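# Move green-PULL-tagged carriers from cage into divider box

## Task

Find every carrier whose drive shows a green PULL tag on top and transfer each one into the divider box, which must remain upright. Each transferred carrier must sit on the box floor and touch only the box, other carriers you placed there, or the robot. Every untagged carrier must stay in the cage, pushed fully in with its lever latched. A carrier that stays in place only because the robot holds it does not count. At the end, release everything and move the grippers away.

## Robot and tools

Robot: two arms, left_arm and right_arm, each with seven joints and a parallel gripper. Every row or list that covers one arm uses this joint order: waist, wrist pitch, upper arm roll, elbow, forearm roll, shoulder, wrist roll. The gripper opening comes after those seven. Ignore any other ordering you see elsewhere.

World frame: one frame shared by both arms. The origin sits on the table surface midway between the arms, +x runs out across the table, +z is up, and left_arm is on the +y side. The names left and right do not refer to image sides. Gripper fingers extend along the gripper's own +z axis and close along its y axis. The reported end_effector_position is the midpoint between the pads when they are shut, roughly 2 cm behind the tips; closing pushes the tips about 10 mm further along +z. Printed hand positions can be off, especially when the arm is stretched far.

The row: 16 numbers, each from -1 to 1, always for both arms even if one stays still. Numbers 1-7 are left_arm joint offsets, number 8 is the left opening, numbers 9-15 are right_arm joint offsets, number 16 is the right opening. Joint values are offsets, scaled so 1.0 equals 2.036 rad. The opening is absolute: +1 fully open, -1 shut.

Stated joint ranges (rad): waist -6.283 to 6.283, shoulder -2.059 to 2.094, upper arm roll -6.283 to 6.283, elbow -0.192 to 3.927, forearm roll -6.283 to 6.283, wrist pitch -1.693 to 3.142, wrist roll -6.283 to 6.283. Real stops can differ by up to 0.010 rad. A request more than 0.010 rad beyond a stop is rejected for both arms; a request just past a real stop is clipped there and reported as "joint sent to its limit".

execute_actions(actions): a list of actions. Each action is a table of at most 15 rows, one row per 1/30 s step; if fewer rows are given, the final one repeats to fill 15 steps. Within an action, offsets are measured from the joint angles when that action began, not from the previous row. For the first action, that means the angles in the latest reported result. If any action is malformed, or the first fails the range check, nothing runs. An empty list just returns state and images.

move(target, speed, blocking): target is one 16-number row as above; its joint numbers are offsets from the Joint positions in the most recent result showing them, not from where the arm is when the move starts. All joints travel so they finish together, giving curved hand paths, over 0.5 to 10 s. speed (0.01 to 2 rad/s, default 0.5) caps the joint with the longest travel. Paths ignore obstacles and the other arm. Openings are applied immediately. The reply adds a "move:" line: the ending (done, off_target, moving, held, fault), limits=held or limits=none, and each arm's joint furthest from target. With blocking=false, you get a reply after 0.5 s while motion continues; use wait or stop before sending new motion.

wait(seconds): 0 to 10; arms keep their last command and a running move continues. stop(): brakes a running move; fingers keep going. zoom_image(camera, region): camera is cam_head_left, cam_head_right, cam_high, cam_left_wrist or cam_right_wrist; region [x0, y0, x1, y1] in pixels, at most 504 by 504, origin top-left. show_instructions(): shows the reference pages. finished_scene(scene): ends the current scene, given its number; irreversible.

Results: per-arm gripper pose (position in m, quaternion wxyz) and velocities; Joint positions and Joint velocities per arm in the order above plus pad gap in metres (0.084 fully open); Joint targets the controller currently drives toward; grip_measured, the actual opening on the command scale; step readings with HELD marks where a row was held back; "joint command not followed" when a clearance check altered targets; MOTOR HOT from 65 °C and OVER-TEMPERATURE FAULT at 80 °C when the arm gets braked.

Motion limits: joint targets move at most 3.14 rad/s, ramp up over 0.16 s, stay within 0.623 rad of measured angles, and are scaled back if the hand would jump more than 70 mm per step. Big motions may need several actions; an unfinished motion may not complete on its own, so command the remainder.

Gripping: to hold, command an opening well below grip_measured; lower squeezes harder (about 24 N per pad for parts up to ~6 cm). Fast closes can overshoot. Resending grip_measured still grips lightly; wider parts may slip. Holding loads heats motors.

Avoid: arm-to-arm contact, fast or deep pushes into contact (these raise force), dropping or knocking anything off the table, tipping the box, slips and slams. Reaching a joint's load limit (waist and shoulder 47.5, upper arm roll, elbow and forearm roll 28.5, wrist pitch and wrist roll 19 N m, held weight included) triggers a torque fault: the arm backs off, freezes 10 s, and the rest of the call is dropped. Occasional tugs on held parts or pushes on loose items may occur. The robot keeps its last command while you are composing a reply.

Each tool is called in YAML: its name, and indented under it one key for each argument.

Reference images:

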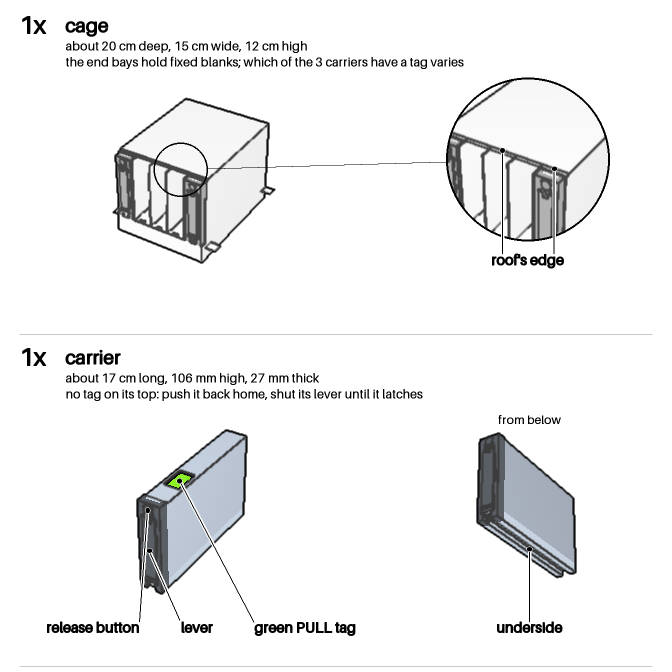

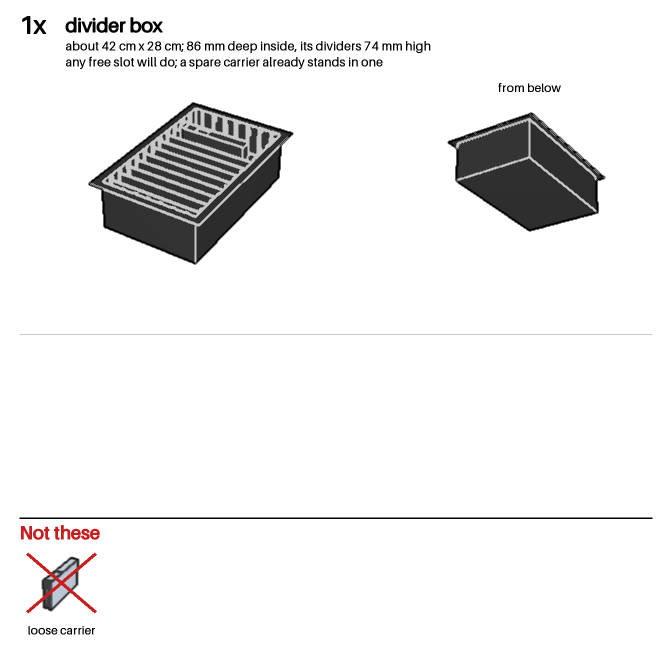

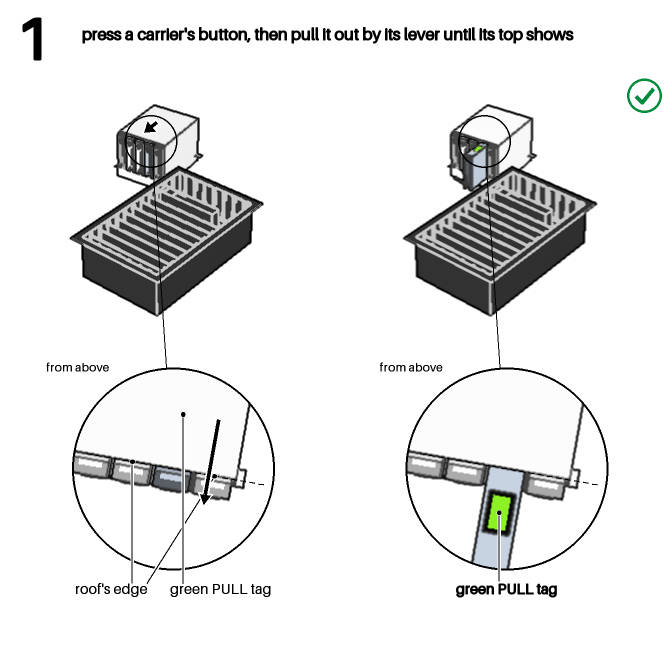

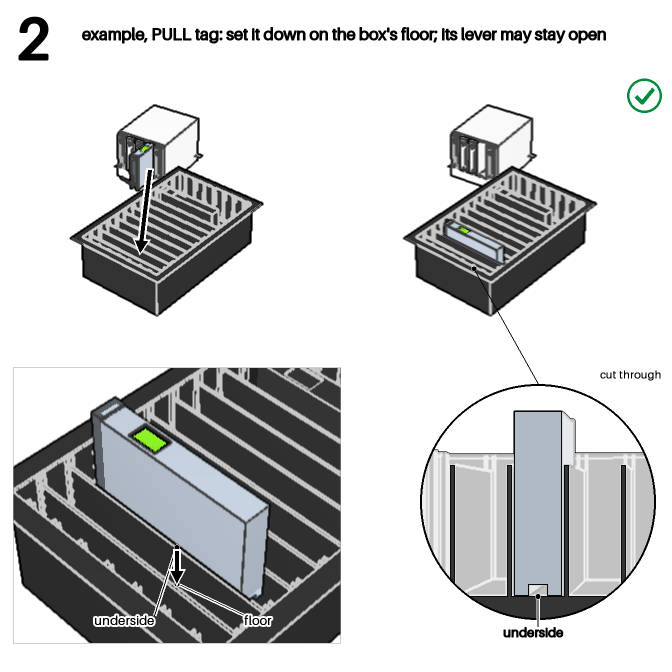

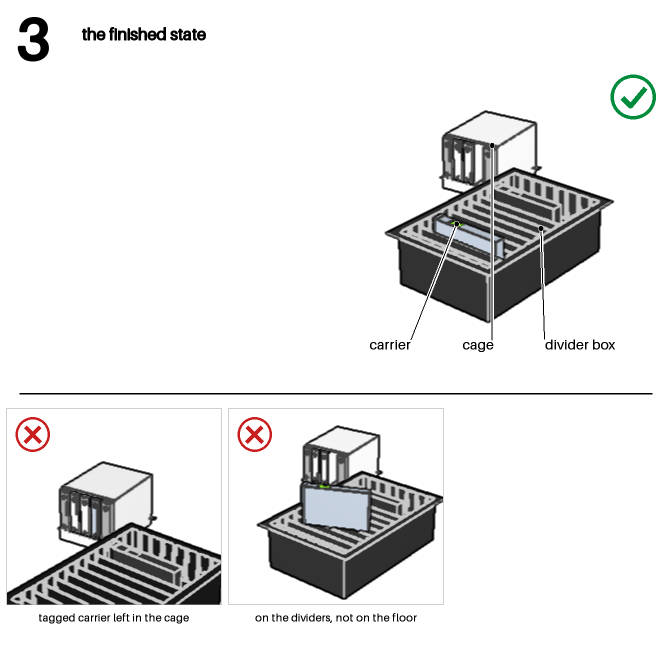

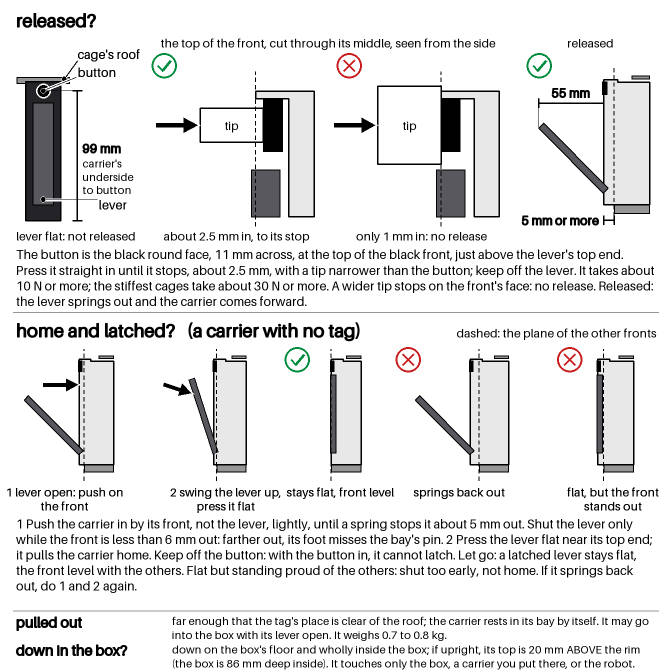

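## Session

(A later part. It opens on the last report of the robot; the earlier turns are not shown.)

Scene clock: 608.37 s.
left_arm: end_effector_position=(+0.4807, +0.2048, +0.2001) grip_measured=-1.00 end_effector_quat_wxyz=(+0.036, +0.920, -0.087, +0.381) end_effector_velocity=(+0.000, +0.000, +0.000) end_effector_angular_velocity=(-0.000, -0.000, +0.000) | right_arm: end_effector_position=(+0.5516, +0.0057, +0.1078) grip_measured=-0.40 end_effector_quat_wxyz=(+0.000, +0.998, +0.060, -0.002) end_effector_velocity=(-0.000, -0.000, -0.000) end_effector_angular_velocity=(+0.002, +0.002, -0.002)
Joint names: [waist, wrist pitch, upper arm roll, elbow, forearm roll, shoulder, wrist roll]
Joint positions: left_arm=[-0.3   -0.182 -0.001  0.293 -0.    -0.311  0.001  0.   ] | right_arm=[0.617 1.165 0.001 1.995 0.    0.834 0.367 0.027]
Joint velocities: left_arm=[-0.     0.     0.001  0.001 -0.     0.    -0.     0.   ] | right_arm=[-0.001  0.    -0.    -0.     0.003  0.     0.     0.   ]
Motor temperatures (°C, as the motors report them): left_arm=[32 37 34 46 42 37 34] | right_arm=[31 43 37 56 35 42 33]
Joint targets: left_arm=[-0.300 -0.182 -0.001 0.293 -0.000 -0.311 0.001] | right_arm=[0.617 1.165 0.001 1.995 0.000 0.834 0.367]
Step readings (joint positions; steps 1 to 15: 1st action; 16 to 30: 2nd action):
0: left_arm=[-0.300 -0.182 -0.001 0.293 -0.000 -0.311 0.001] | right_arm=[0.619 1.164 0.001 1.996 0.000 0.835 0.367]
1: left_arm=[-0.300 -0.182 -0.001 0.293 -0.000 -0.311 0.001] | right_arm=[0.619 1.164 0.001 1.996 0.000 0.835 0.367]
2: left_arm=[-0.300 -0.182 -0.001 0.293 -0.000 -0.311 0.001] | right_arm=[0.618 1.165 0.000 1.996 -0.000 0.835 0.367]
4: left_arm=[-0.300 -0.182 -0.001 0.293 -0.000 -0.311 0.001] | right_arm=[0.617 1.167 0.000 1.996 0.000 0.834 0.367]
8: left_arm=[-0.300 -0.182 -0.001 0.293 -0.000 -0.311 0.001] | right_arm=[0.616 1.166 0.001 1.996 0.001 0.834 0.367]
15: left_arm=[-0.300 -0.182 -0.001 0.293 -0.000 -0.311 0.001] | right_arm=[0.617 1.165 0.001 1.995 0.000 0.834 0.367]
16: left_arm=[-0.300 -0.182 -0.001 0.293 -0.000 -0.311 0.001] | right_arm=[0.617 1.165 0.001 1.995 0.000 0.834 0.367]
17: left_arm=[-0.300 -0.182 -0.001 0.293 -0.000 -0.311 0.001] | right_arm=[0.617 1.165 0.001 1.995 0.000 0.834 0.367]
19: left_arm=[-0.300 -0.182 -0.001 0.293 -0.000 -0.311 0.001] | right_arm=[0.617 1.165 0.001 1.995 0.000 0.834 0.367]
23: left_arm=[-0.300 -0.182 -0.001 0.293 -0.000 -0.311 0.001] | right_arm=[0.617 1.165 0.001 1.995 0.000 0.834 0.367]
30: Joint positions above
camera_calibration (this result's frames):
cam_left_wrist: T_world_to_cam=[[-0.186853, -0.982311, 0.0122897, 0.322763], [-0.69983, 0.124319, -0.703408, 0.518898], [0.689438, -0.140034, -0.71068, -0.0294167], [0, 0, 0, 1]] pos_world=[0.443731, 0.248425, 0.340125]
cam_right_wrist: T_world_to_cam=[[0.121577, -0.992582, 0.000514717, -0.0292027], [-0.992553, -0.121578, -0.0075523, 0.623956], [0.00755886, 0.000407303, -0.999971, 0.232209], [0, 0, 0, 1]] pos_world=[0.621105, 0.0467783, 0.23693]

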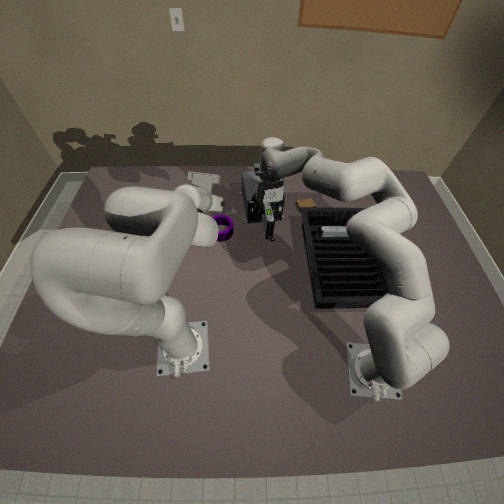

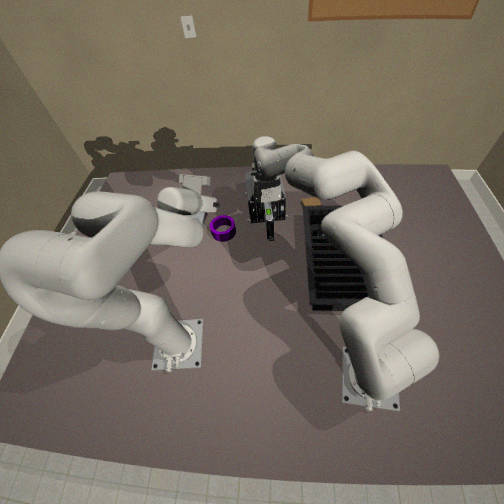

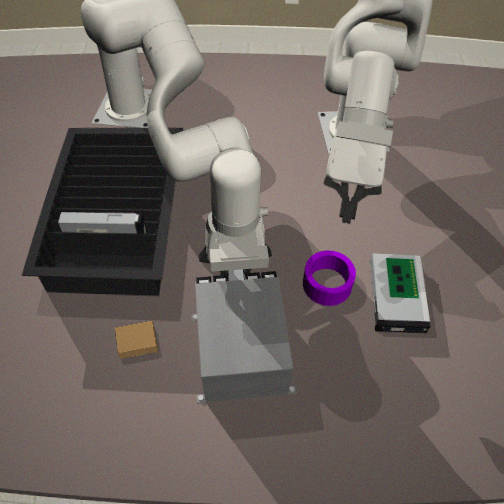

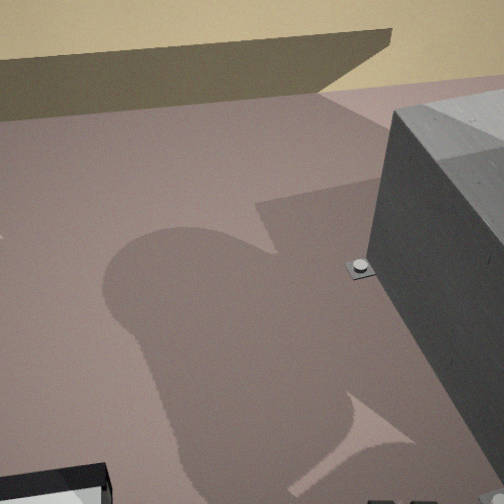

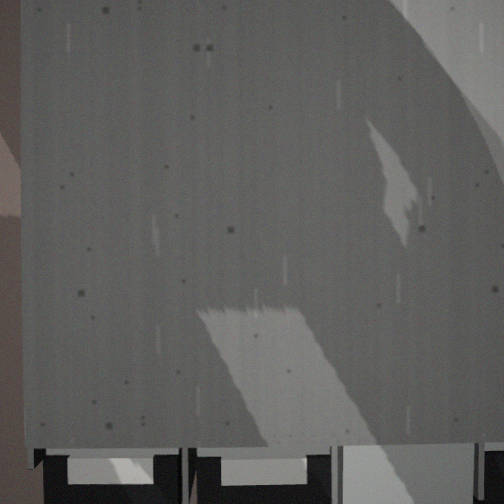

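move:
  target: [0,0,0,0,0,0,0,-1, 0,0.0044,0,0.0026,0,-0.0022,0,-1]
  speed: 0.02

Scene clock: 615.83 s.
left_arm: end_effector_position=(+0.4807, +0.2048, +0.2001) grip_measured=-1.00 end_effector_quat_wxyz=(+0.036, +0.920, -0.087, +0.381) end_effector_velocity=(-0.000, +0.000, -0.000) end_effector_angular_velocity=(-0.000, +0.000, +0.001) | right_arm: end_effector_position=(+0.5515, +0.0056, +0.1089) grip_measured=-0.40 end_effector_quat_wxyz=(+0.001, +0.998, +0.060, -0.003) end_effector_velocity=(-0.000, -0.001, +0.002) end_effector_angular_velocity=(-0.003, +0.001, +0.000)
Joint names: [waist, wrist pitch, upper arm roll, elbow, forearm roll, shoulder, wrist roll]
Joint positions: left_arm=[-0.3   -0.182 -0.001  0.293 -0.    -0.311  0.001  0.   ] | right_arm=[0.617 1.17  0.001 1.999 0.    0.834 0.367 0.027]
Joint velocities: left_arm=[ 0.    -0.001 -0.    -0.001  0.    -0.    -0.001  0.   ] | right_arm=[ 0.     0.008 -0.     0.002 -0.003 -0.003  0.001  0.   ]
Motor temperatures (°C, as the motors report them): left_arm=[32 37 34 46 42 37 34] | right_arm=[31 44 37 58 35 42 33]
Joint targets: left_arm=[-0.300 -0.182 -0.001 0.293 -0.000 -0.311 0.001] | right_arm=[0.617 1.174 0.001 2.001 0.000 0.830 0.367]
move: done; limits=none; left_arm: farthest joint: the waist, 0.000 radians from its target (0.000 radians at the start); right_arm: farthest joint: the shoulder, 0.005 radians from its target (0.005 radians at the start)
camera_calibration (this result's frames):
cam_left_wrist: T_world_to_cam=[[-0.186853, -0.982311, 0.0122897, 0.322763], [-0.69983, 0.124319, -0.703408, 0.518898], [0.689438, -0.140034, -0.71068, -0.0294168], [0, 0, 0, 1]] pos_world=[0.443731, 0.248425, 0.340125]
cam_right_wrist: T_world_to_cam=[[0.121563, -0.992583, 0.00102685, -0.0292869], [-0.992563, -0.121567, -0.00626726, 0.623714], [0.00634561, -0.000257347, -0.99998, 0.233976], [0, 0, 0, 1]] pos_world=[0.621151, 0.0468133, 0.23791]

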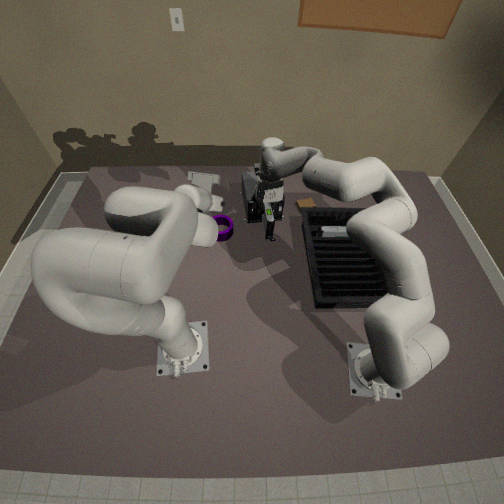

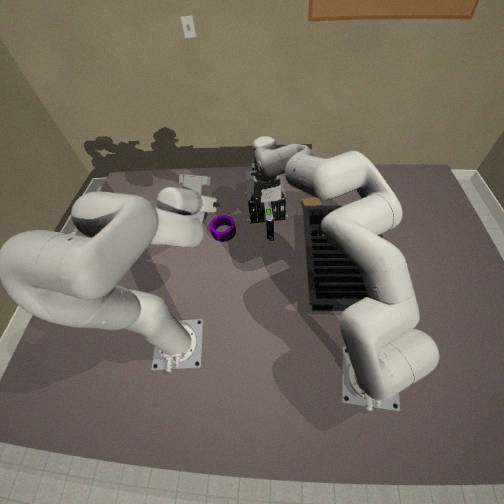

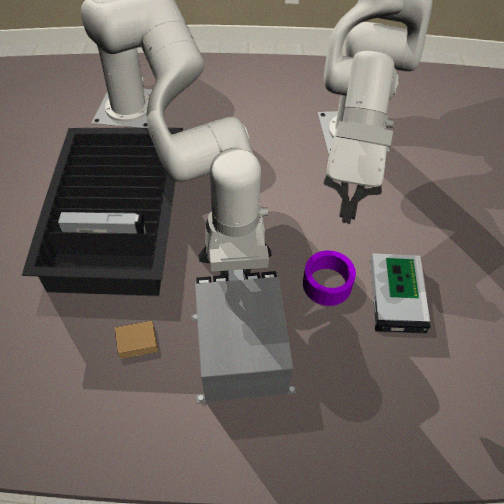

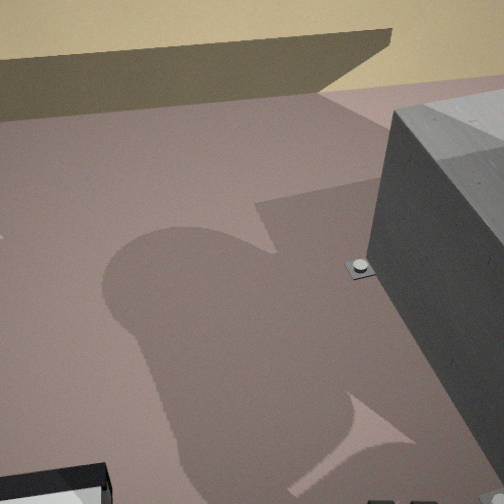

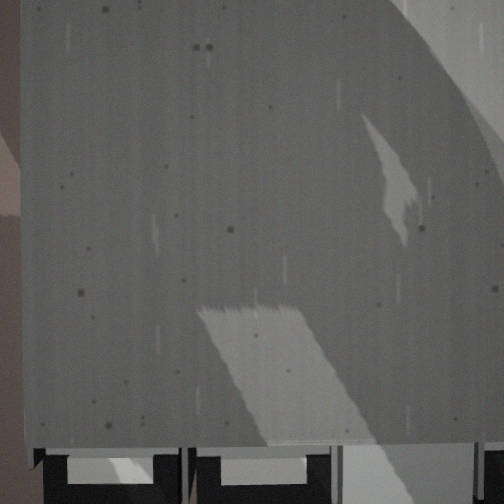

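move:
  target: [0,0,0,0,0,0,0,-1, 0.0054,-0.029,0,-0.0697,0,-0.044,0.0054,-1]
  speed: 0.06

Scene clock: 626.73 s.
left_arm: end_effector_position=(+0.4807, +0.2048, +0.2001) grip_measured=-1.00 end_effector_quat_wxyz=(+0.036, +0.920, -0.087, +0.381) end_effector_velocity=(+0.000, -0.001, +0.000) end_effector_angular_velocity=(+0.001, -0.000, -0.002) | right_arm: end_effector_position=(+0.5353, +0.0045, +0.1148) grip_measured=-0.40 end_effector_quat_wxyz=(-0.002, +0.998, +0.060, +0.005) end_effector_velocity=(-0.001, -0.000, -0.001) end_effector_angular_velocity=(+0.001, +0.003, -0.001)
Joint names: [waist, wrist pitch, upper arm roll, elbow, forearm roll, shoulder, wrist roll]
Joint positions: left_arm=[-0.3   -0.182 -0.001  0.293 -0.    -0.311  0.001  0.   ] | right_arm=[0.627 1.102 0.    1.858 0.    0.744 0.378 0.027]
Joint velocities: left_arm=[ 0.     0.001 -0.002  0.001 -0.     0.     0.     0.   ] | right_arm=[-0.    -0.     0.    -0.003  0.002 -0.001 -0.     0.   ]
Motor temperatures (°C, as the motors report them): left_arm=[32 37 34 46 42 37 34] | right_arm=[31 43 36 62 35 45 33]
Joint targets: left_arm=[-0.300 -0.182 -0.001 0.293 -0.000 -0.311 0.001] | right_arm=[0.628 1.111 0.001 1.857 0.000 0.745 0.378]
move: done; limits=none; left_arm: farthest joint: the waist, 0.000 radians from its target (0.000 radians at the start); right_arm: farthest joint: the wrist pitch, 0.009 radians from its target (0.063 radians at the start)
camera_calibration (this result's frames):
cam_left_wrist: T_world_to_cam=[[-0.186853, -0.982311, 0.0122897, 0.322763], [-0.69983, 0.124319, -0.703408, 0.518898], [0.689438, -0.140034, -0.71068, -0.0294167], [0, 0, 0, 1]] pos_world=[0.443731, 0.248425, 0.340125]
cam_right_wrist: T_world_to_cam=[[0.120836, -0.992662, -0.00447529, -0.0274397], [-0.992442, -0.12071, -0.0220736, 0.609348], [0.0213714, 0.00710877, -0.999746, 0.231817], [0, 0, 0, 1]] pos_world=[0.603104, 0.0446682, 0.245086]

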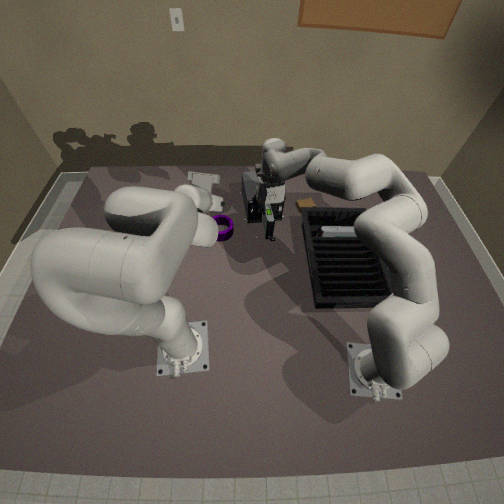

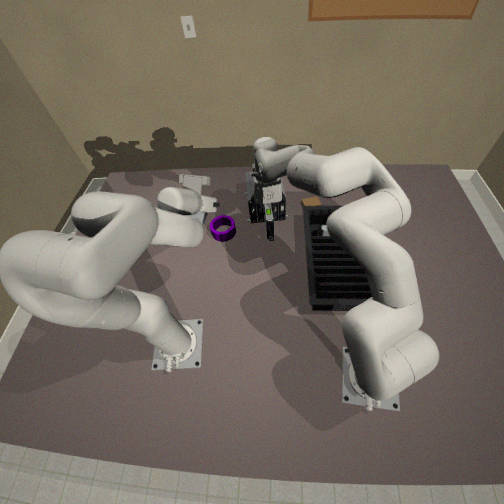

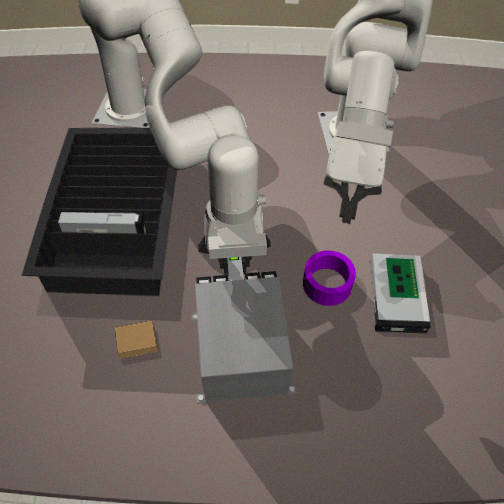

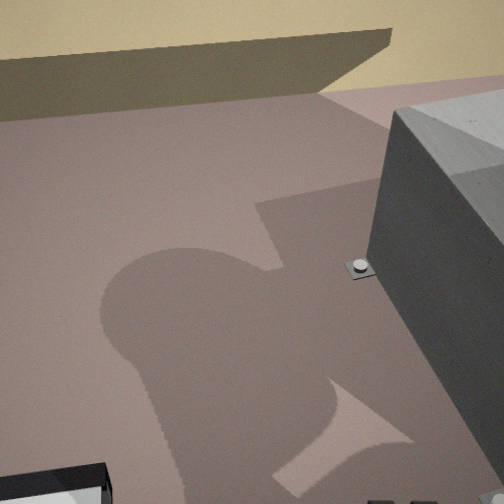

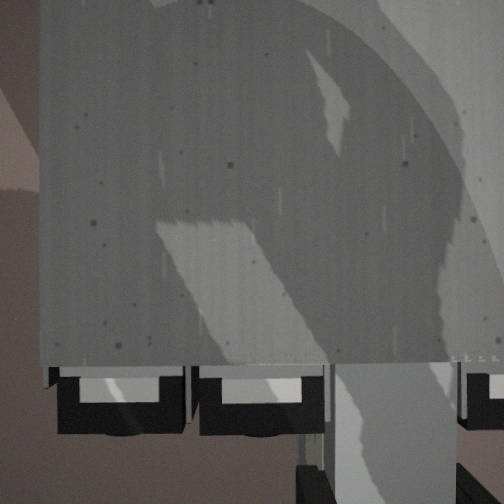

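execute_actions:
  actions:
    - [[0,0,0,0,0,0,0,-1,0,0,0,0,0,0,0,-1],[0,0,0,0,0,0,0,-1,0,0,0,0,0,0,0,-1],[0,0,0,0,0,0,0,-1,0,0,0,0,0,0,0,-1],[0,0,0,0,0,0,0,-1,0,0,0,0,0,0,0,-1],[0,0,0,0,0,0,0,-1,0,0,0,0,0,0,0,-1],[0,0,0,0,0,0,0,-1,0,0,0,0,0,0,0,-0.4],[0,0,0,0,0,0,0,-1,0,0,0,0,0,0,0,-0.3],[0,0,0,0,0,0,0,-1,0,0,0,0,0,0,0,-0.2],[0,0,0,0,0,0,0,-1,0,0,0,0,0,0,0,-0.1],[0,0,0,0,0,0,0,-1,0,0,0,0,0,0,0,0.0],[0,0,0,0,0,0,0,-1,0,0,0,0,0,0,0,0.1]]

Scene clock: 656.90 s.
left_arm: end_effector_position=(+0.4807, +0.2048, +0.2001) grip_measured=-1.00 end_effector_quat_wxyz=(+0.036, +0.920, -0.087, +0.381) end_effector_velocity=(-0.000, +0.000, -0.000) end_effector_angular_velocity=(+0.001, +0.000, +0.000) | right_arm: end_effector_position=(+0.5306, +0.0063, +0.1096) grip_measured=+0.09 end_effector_quat_wxyz=(-0.001, +0.998, +0.062, -0.001) end_effector_velocity=(+0.059, -0.024, +0.065) end_effector_angular_velocity=(+0.040, -0.153, -0.061)
Joint names: [waist, wrist pitch, upper arm roll, elbow, forearm roll, shoulder, wrist roll]
Joint positions: left_arm=[-0.3   -0.182 -0.001  0.293 -0.    -0.311  0.001  0.   ] | right_arm=[0.63  1.106 0.003 1.852 0.001 0.748 0.378 0.048]
Joint velocities: left_arm=[ 0.001 -0.     0.    -0.     0.    -0.     0.001  0.   ] | right_arm=[-0.033 -0.031 -0.043  0.072 -0.01  -0.051  0.     0.001]
Motor temperatures (°C, as the motors report them): left_arm=[32 38 34 46 42 37 34] | right_arm=[31 42 36 50 35 41 33]
Joint targets: left_arm=[-0.300 -0.182 -0.001 0.293 -0.000 -0.311 0.001] | right_arm=[0.627 1.102 0.000 1.858 0.000 0.744 0.378]
Step readings (joint positions):
0: left_arm=[-0.300 -0.182 -0.001 0.293 -0.000 -0.311 0.001] | right_arm=[0.628 1.105 0.001 1.858 0.000 0.745 0.378]
1: left_arm=[-0.300 -0.182 -0.001 0.293 -0.000 -0.311 0.001] | right_arm=[0.628 1.105 0.001 1.858 0.000 0.745 0.378]
2: left_arm=[-0.300 -0.182 -0.001 0.293 -0.000 -0.311 0.001] | right_arm=[0.627 1.105 0.001 1.858 0.000 0.744 0.378]
4: left_arm=[-0.300 -0.182 -0.001 0.293 -0.000 -0.311 0.001] | right_arm=[0.627 1.104 0.001 1.857 0.000 0.744 0.378]
8: left_arm=[-0.300 -0.182 -0.001 0.293 -0.000 -0.311 0.001] | right_arm=[0.627 1.105 0.001 1.856 0.001 0.744 0.378]
15: Joint positions above
camera_calibration (this result's frames):
cam_left_wrist: T_world_to_cam=[[-0.186853, -0.982311, 0.0122897, 0.322763], [-0.69983, 0.124319, -0.703408, 0.518898], [0.689438, -0.140034, -0.71068, -0.0294167], [0, 0, 0, 1]] pos_world=[0.443731, 0.248425, 0.340125]
cam_right_wrist: T_world_to_cam=[[0.12519, -0.992129, -0.00277788, -0.0275382], [-0.992096, -0.125161, -0.00897545, 0.603151], [0.00855712, 0.00387956, -0.999956, 0.233617], [0, 0, 0, 1]] pos_world=[0.599832, 0.0472632, 0.238944]

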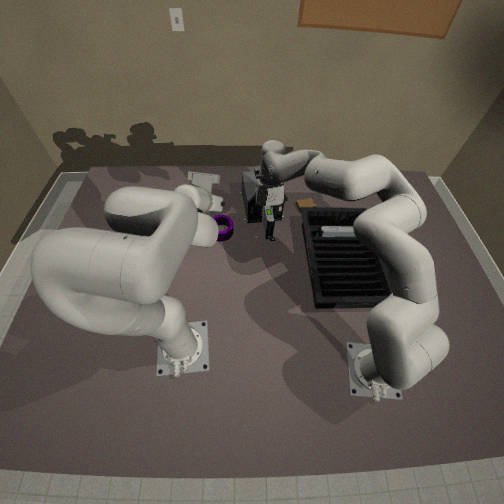

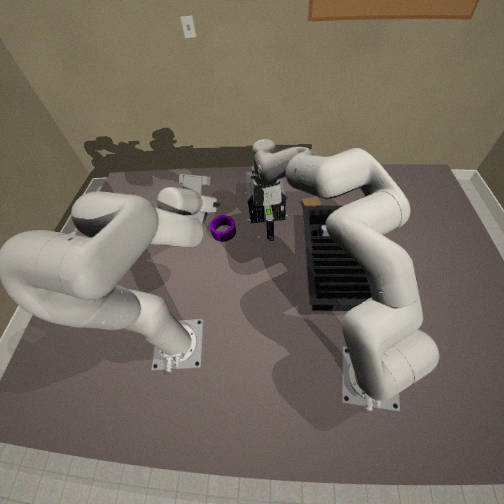

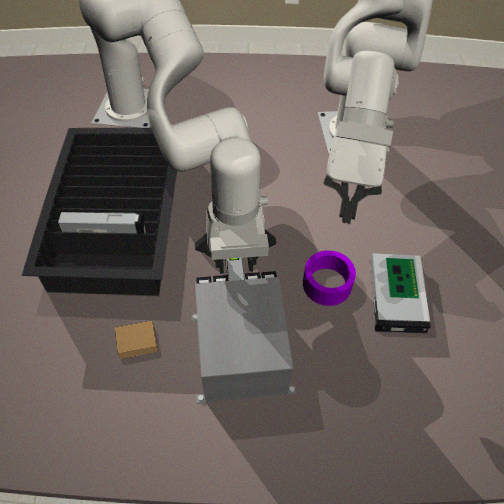

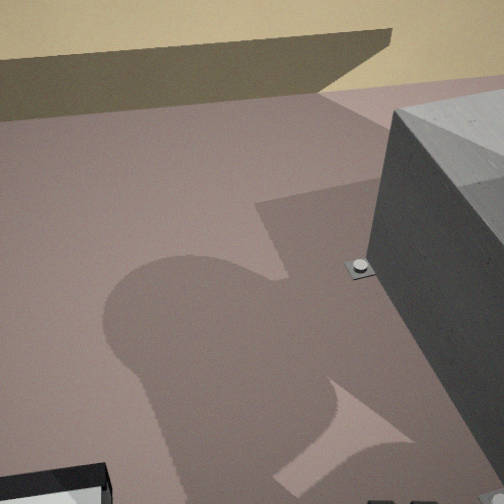

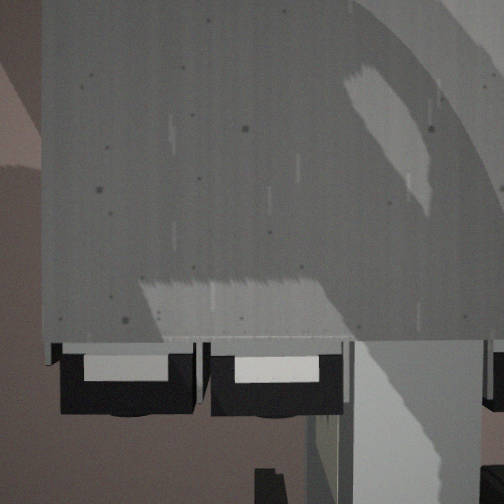

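move:
  target: [0,0,0,0,0,0,0,-1, 0.0102,-0.0562,-0.0015,-0.1255,-0.0005,-0.0703,0.0108,0.1]
  speed: 0.3

Scene clock: 675.63 s.
left_arm: end_effector_position=(+0.4807, +0.2048, +0.2001) grip_measured=-1.00 end_effector_quat_wxyz=(+0.036, +0.920, -0.087, +0.381) end_effector_velocity=(+0.000, +0.001, +0.000) end_effector_angular_velocity=(-0.001, -0.000, +0.002) | right_arm: end_effector_position=(+0.4910, -0.0030, +0.1042) grip_measured=+0.09 end_effector_quat_wxyz=(-0.000, +0.998, +0.060, +0.000) end_effector_velocity=(-0.001, -0.000, -0.000) end_effector_angular_velocity=(+0.001, +0.002, -0.001)
Joint names: [waist, wrist pitch, upper arm roll, elbow, forearm roll, shoulder, wrist roll]
Joint positions: left_arm=[-0.3   -0.182 -0.001  0.293 -0.    -0.311  0.001  0.   ] | right_arm=[0.651 0.992 0.    1.597 0.    0.605 0.4   0.048]
Joint velocities: left_arm=[ 0.001 -0.     0.002  0.     0.     0.    -0.     0.   ] | right_arm=[-0.001  0.     0.001 -0.002  0.002 -0.001 -0.001 -0.   ]
Motor temperatures (°C, as the motors report them): left_arm=[32 38 34 46 42 37 34] | right_arm=[31 41 35 53 35 42 33]
Joint targets: left_arm=[-0.300 -0.182 -0.001 0.293 -0.000 -0.311 0.001] | right_arm=[0.651 0.991 0.000 1.597 0.000 0.605 0.400]
move: done; limits=none; left_arm: farthest joint: the waist, 0.000 radians from its target (0.000 radians at the start); right_arm: farthest joint: the elbow, 0.001 radians from its target (0.261 radians at the start)
camera_calibration (this result's frames):
cam_left_wrist: T_world_to_cam=[[-0.186852, -0.982311, 0.0122898, 0.322763], [-0.69983, 0.124319, -0.703408, 0.518898], [0.689438, -0.140034, -0.71068, -0.0294167], [0, 0, 0, 1]] pos_world=[0.443731, 0.248425, 0.340125]
cam_right_wrist: T_world_to_cam=[[0.12217, -0.992509, -0.000717073, -0.0306315], [-0.992439, -0.122153, -0.0120215, 0.563201], [0.0118438, 0.00218031, -0.999927, 0.226929], [0, 0, 0, 1]] pos_world=[0.559997, 0.0378997, 0.233661]

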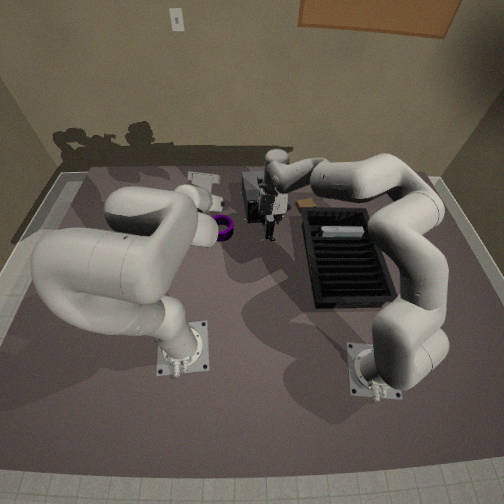

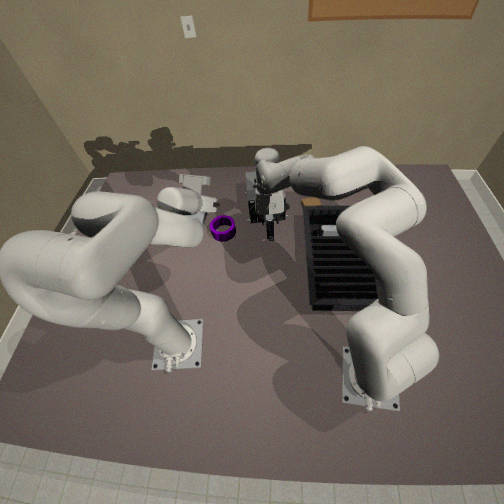

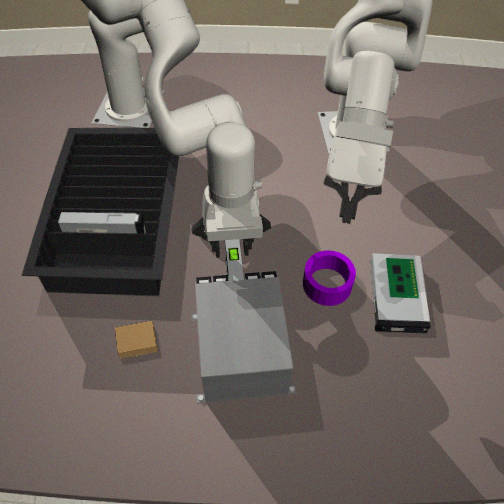

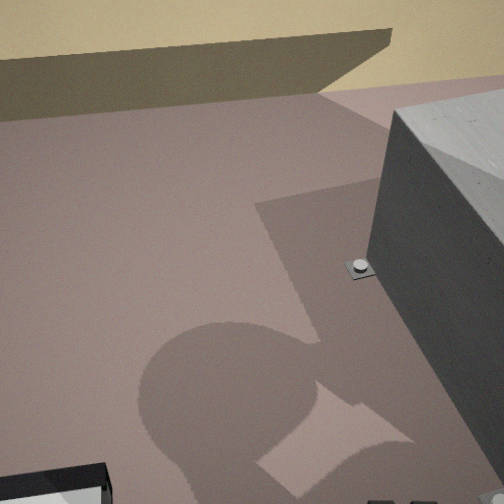

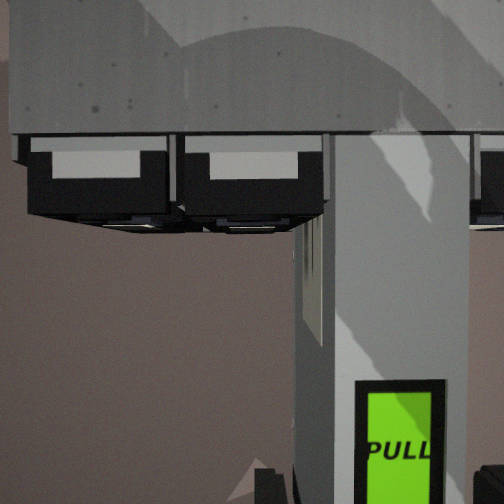

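execute_actions:
  actions:
    - [[0,0,0,0,0,0,0,-1,0.002,0,0,0,0,0,0.002,0.1]]
    - [[0,0,0,0,0,0,0,-1,0,0,0,0,0,0,0,0.0],[0,0,0,0,0,0,0,-1,0,0,0,0,0,0,0,-0.1],[0,0,0,0,0,0,0,-1,0,0,0,0,0,0,0,-0.17],[0,0,0,0,0,0,0,-1,0,0,0,0,0,0,0,-0.24],[0,0,0,0,0,0,0,-1,0,0,0,0,0,0,0,-0.3],[0,0,0,0,0,0,0,-1,0,0,0,0,0,0,0,-0.35],[0,0,0,0,0,0,0,-1,0,0,0,0,0,0,0,-0.4],[0,0,0,0,0,0,0,-1,0,0,0,0,0,0,0,-0.47],[0,0,0,0,0,0,0,-1,0,0,0,0,0,0,0,-0.55],[0,0,0,0,0,0,0,-1,0,0,0,0,0,0,0,-0.65],[0,0,0,0,0,0,0,-1,0,0,0,0,0,0,0,-0.75],[0,0,0,0,0,0,0,-1,0,0,0,0,0,0,0,-0.85],[0,0,0,0,0,0,0,-1,0,0,0,0,0,0,0,-0.95],[0,0,0,0,0,0,0,-1,0,0,0,0,0,0,0,-1]]

Scene clock: 689.80 s.
left_arm: end_effector_position=(+0.4807, +0.2048, +0.2001) grip_measured=-1.00 end_effector_quat_wxyz=(+0.036, +0.920, -0.087, +0.381) end_effector_velocity=(+0.000, +0.001, +0.000) end_effector_angular_velocity=(-0.000, -0.001, +0.002) | right_arm: end_effector_position=(+0.4899, -0.0013, +0.1042) grip_measured=-0.40 end_effector_quat_wxyz=(-0.000, +0.998, +0.060, +0.000) end_effector_velocity=(+0.001, -0.001, +0.000) end_effector_angular_velocity=(-0.000, -0.002, -0.002)
Joint names: [waist, wrist pitch, upper arm roll, elbow, forearm roll, shoulder, wrist roll]
Joint positions: left_arm=[-0.3   -0.182 -0.001  0.293 -0.    -0.311  0.001  0.   ] | right_arm=[ 0.654  0.992 -0.     1.597  0.     0.605  0.404  0.027]
Joint velocities: left_arm=[ 0.001 -0.001  0.001 -0.     0.    -0.     0.     0.   ] | right_arm=[-0.001 -0.001  0.     0.    -0.001 -0.     0.001  0.   ]
Motor temperatures (°C, as the motors report them): left_arm=[32 38 34 46 42 37 34] | right_arm=[31 40 35 54 35 42 33]
Joint targets: left_arm=[-0.300 -0.182 -0.001 0.293 -0.000 -0.311 0.001] | right_arm=[0.654 0.992 0.000 1.597 0.000 0.605 0.404]
Step readings (joint positions; steps 1 to 15: 1st action; 16 to 30: 2nd action):
0: left_arm=[-0.300 -0.182 -0.001 0.293 -0.000 -0.311 0.001] | right_arm=[0.651 0.991 0.000 1.597 0.000 0.605 0.400]
1: left_arm=[-0.300 -0.182 -0.001 0.293 -0.000 -0.311 0.001] | right_arm=[0.651 0.991 0.000 1.597 0.000 0.605 0.400]
2: left_arm=[-0.300 -0.182 -0.001 0.293 -0.000 -0.311 0.001] | right_arm=[0.651 0.991 0.000 1.597 0.000 0.605 0.401]
4: left_arm=[-0.300 -0.182 -0.001 0.293 -0.000 -0.311 0.001] | right_arm=[0.653 0.991 0.000 1.597 0.000 0.605 0.402]
8: left_arm=[-0.300 -0.182 -0.001 0.293 -0.000 -0.311 0.001] | right_arm=[0.654 0.992 0.001 1.597 0.000 0.605 0.404]
15: left_arm=[-0.300 -0.182 -0.001 0.293 -0.000 -0.311 0.001] | right_arm=[0.654 0.992 0.000 1.597 0.000 0.605 0.404]
16: left_arm=[-0.300 -0.182 -0.001 0.293 -0.000 -0.311 0.001] | right_arm=[0.655 0.992 0.000 1.597 0.000 0.605 0.404]
17: left_arm=[-0.300 -0.182 -0.001 0.293 -0.000 -0.311 0.001] | right_arm=[0.655 0.992 0.000 1.597 0.000 0.605 0.404]
19: left_arm=[-0.300 -0.182 -0.001 0.293 -0.000 -0.311 0.001] | right_arm=[0.655 0.992 0.000 1.597 0.000 0.605 0.404]
23: left_arm=[-0.300 -0.182 -0.001 0.293 -0.000 -0.311 0.001] | right_arm=[0.654 0.992 -0.000 1.597 -0.000 0.605 0.404]
30: Joint positions above
camera_calibration (this result's frames):
cam_left_wrist: T_world_to_cam=[[-0.186852, -0.982311, 0.0122898, 0.322763], [-0.69983, 0.124319, -0.703408, 0.518898], [0.689438, -0.140034, -0.71068, -0.0294167], [0, 0, 0, 1]] pos_world=[0.443731, 0.248425, 0.340125]
cam_right_wrist: T_world_to_cam=[[0.121606, -0.992578, -0.000408933, -0.0285308], [-0.99251, -0.121593, -0.0118081, 0.562304], [0.0116708, 0.00184181, -0.99993, 0.227051], [0, 0, 0, 1]] pos_world=[0.558912, 0.0396349, 0.233663]

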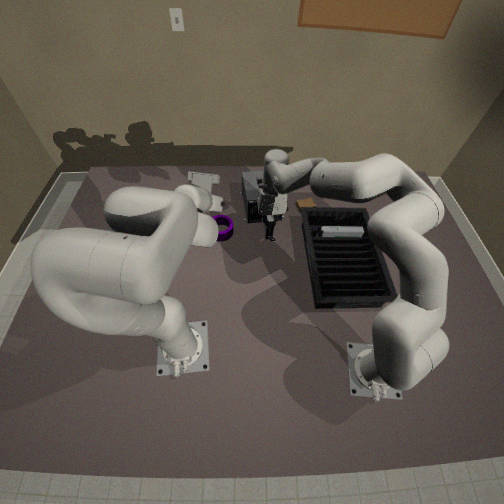

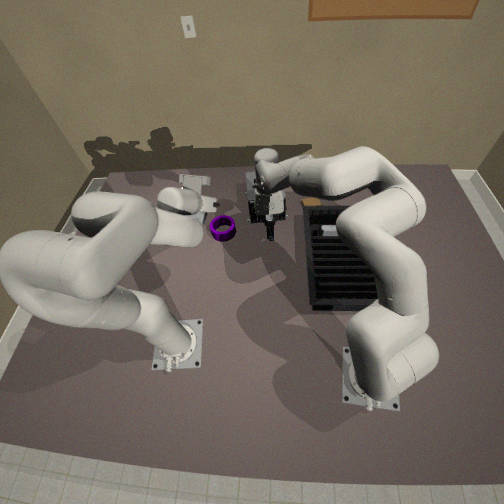

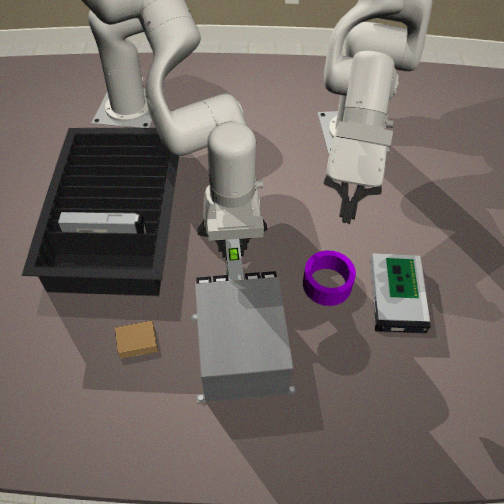

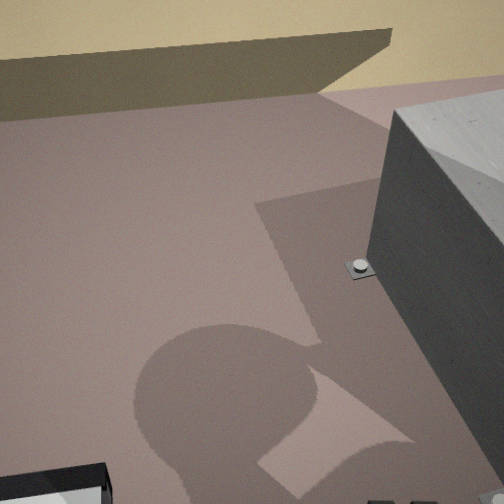

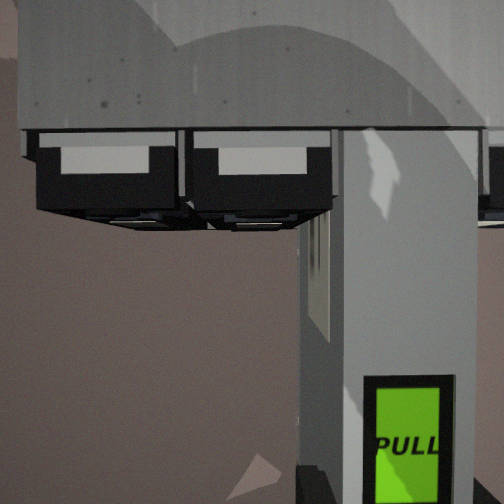

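move:
  target: [0,0,0,0,0,0,0,-1, 0,0.0043,0,0.0019,0,-0.003,0,-1]
  speed: 0.02

Scene clock: 697.47 s.
left_arm: end_effector_position=(+0.4807, +0.2048, +0.2001) grip_measured=-1.00 end_effector_quat_wxyz=(+0.036, +0.920, -0.087, +0.381) end_effector_velocity=(+0.000, -0.000, +0.000) end_effector_angular_velocity=(-0.000, -0.001, -0.001) | right_arm: end_effector_position=(+0.4889, -0.0013, +0.1073) grip_measured=-0.40 end_effector_quat_wxyz=(+0.000, +0.998, +0.060, -0.001) end_effector_velocity=(+0.000, -0.001, +0.002) end_effector_angular_velocity=(-0.001, -0.001, +0.001)
Joint names: [waist, wrist pitch, upper arm roll, elbow, forearm roll, shoulder, wrist roll]
Joint positions: left_arm=[-0.3   -0.182 -0.001  0.293 -0.    -0.311  0.001  0.   ] | right_arm=[0.655 1.002 0.    1.599 0.    0.6   0.404 0.027]
Joint velocities: left_arm=[-0.001 -0.    -0.     0.    -0.    -0.    -0.     0.   ] | right_arm=[-0.     0.003 -0.    -0.    -0.002 -0.004 -0.    -0.   ]
Motor temperatures (°C, as the motors report them): left_arm=[32 38 34 46 42 37 34] | right_arm=[31 40 35 55 35 42 33]
Joint targets: left_arm=[-0.300 -0.182 -0.001 0.293 -0.000 -0.311 0.001] | right_arm=[0.654 1.001 -0.000 1.601 0.000 0.599 0.404]
move: done; limits=none; left_arm: farthest joint: the waist, 0.000 radians from its target (0.000 radians at the start); right_arm: farthest joint: the elbow, 0.002 radians from its target (0.004 radians at the start)
camera_calibration (this result's frames):
cam_left_wrist: T_world_to_cam=[[-0.186852, -0.982311, 0.0122899, 0.322763], [-0.69983, 0.124319, -0.703408, 0.518898], [0.689438, -0.140034, -0.71068, -0.0294167], [0, 0, 0, 1]] pos_world=[0.443731, 0.248425, 0.340125]
cam_right_wrist: T_world_to_cam=[[0.122236, -0.992501, 0.00023771, -0.0287339], [-0.992459, -0.122233, -0.0091469, 0.561032], [0.00910736, 0.000882158, -0.999958, 0.231411], [0, 0, 0, 1]] pos_world=[0.558207, 0.0398538, 0.23654]

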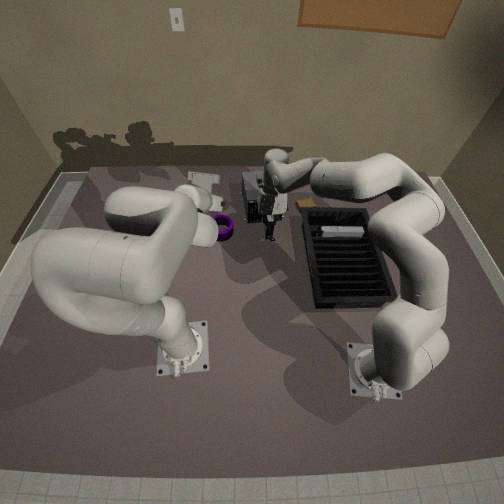

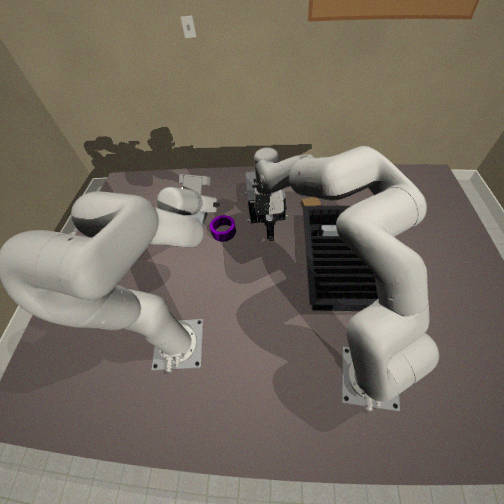

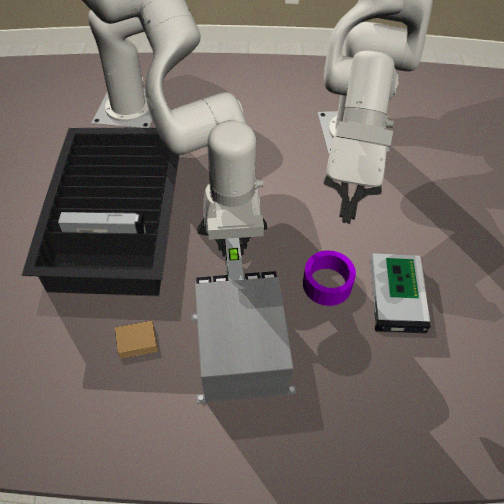

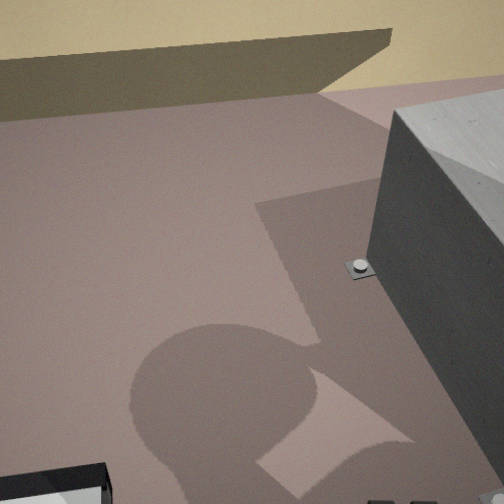

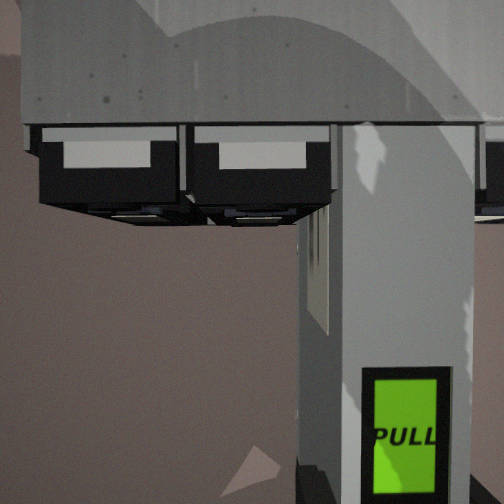

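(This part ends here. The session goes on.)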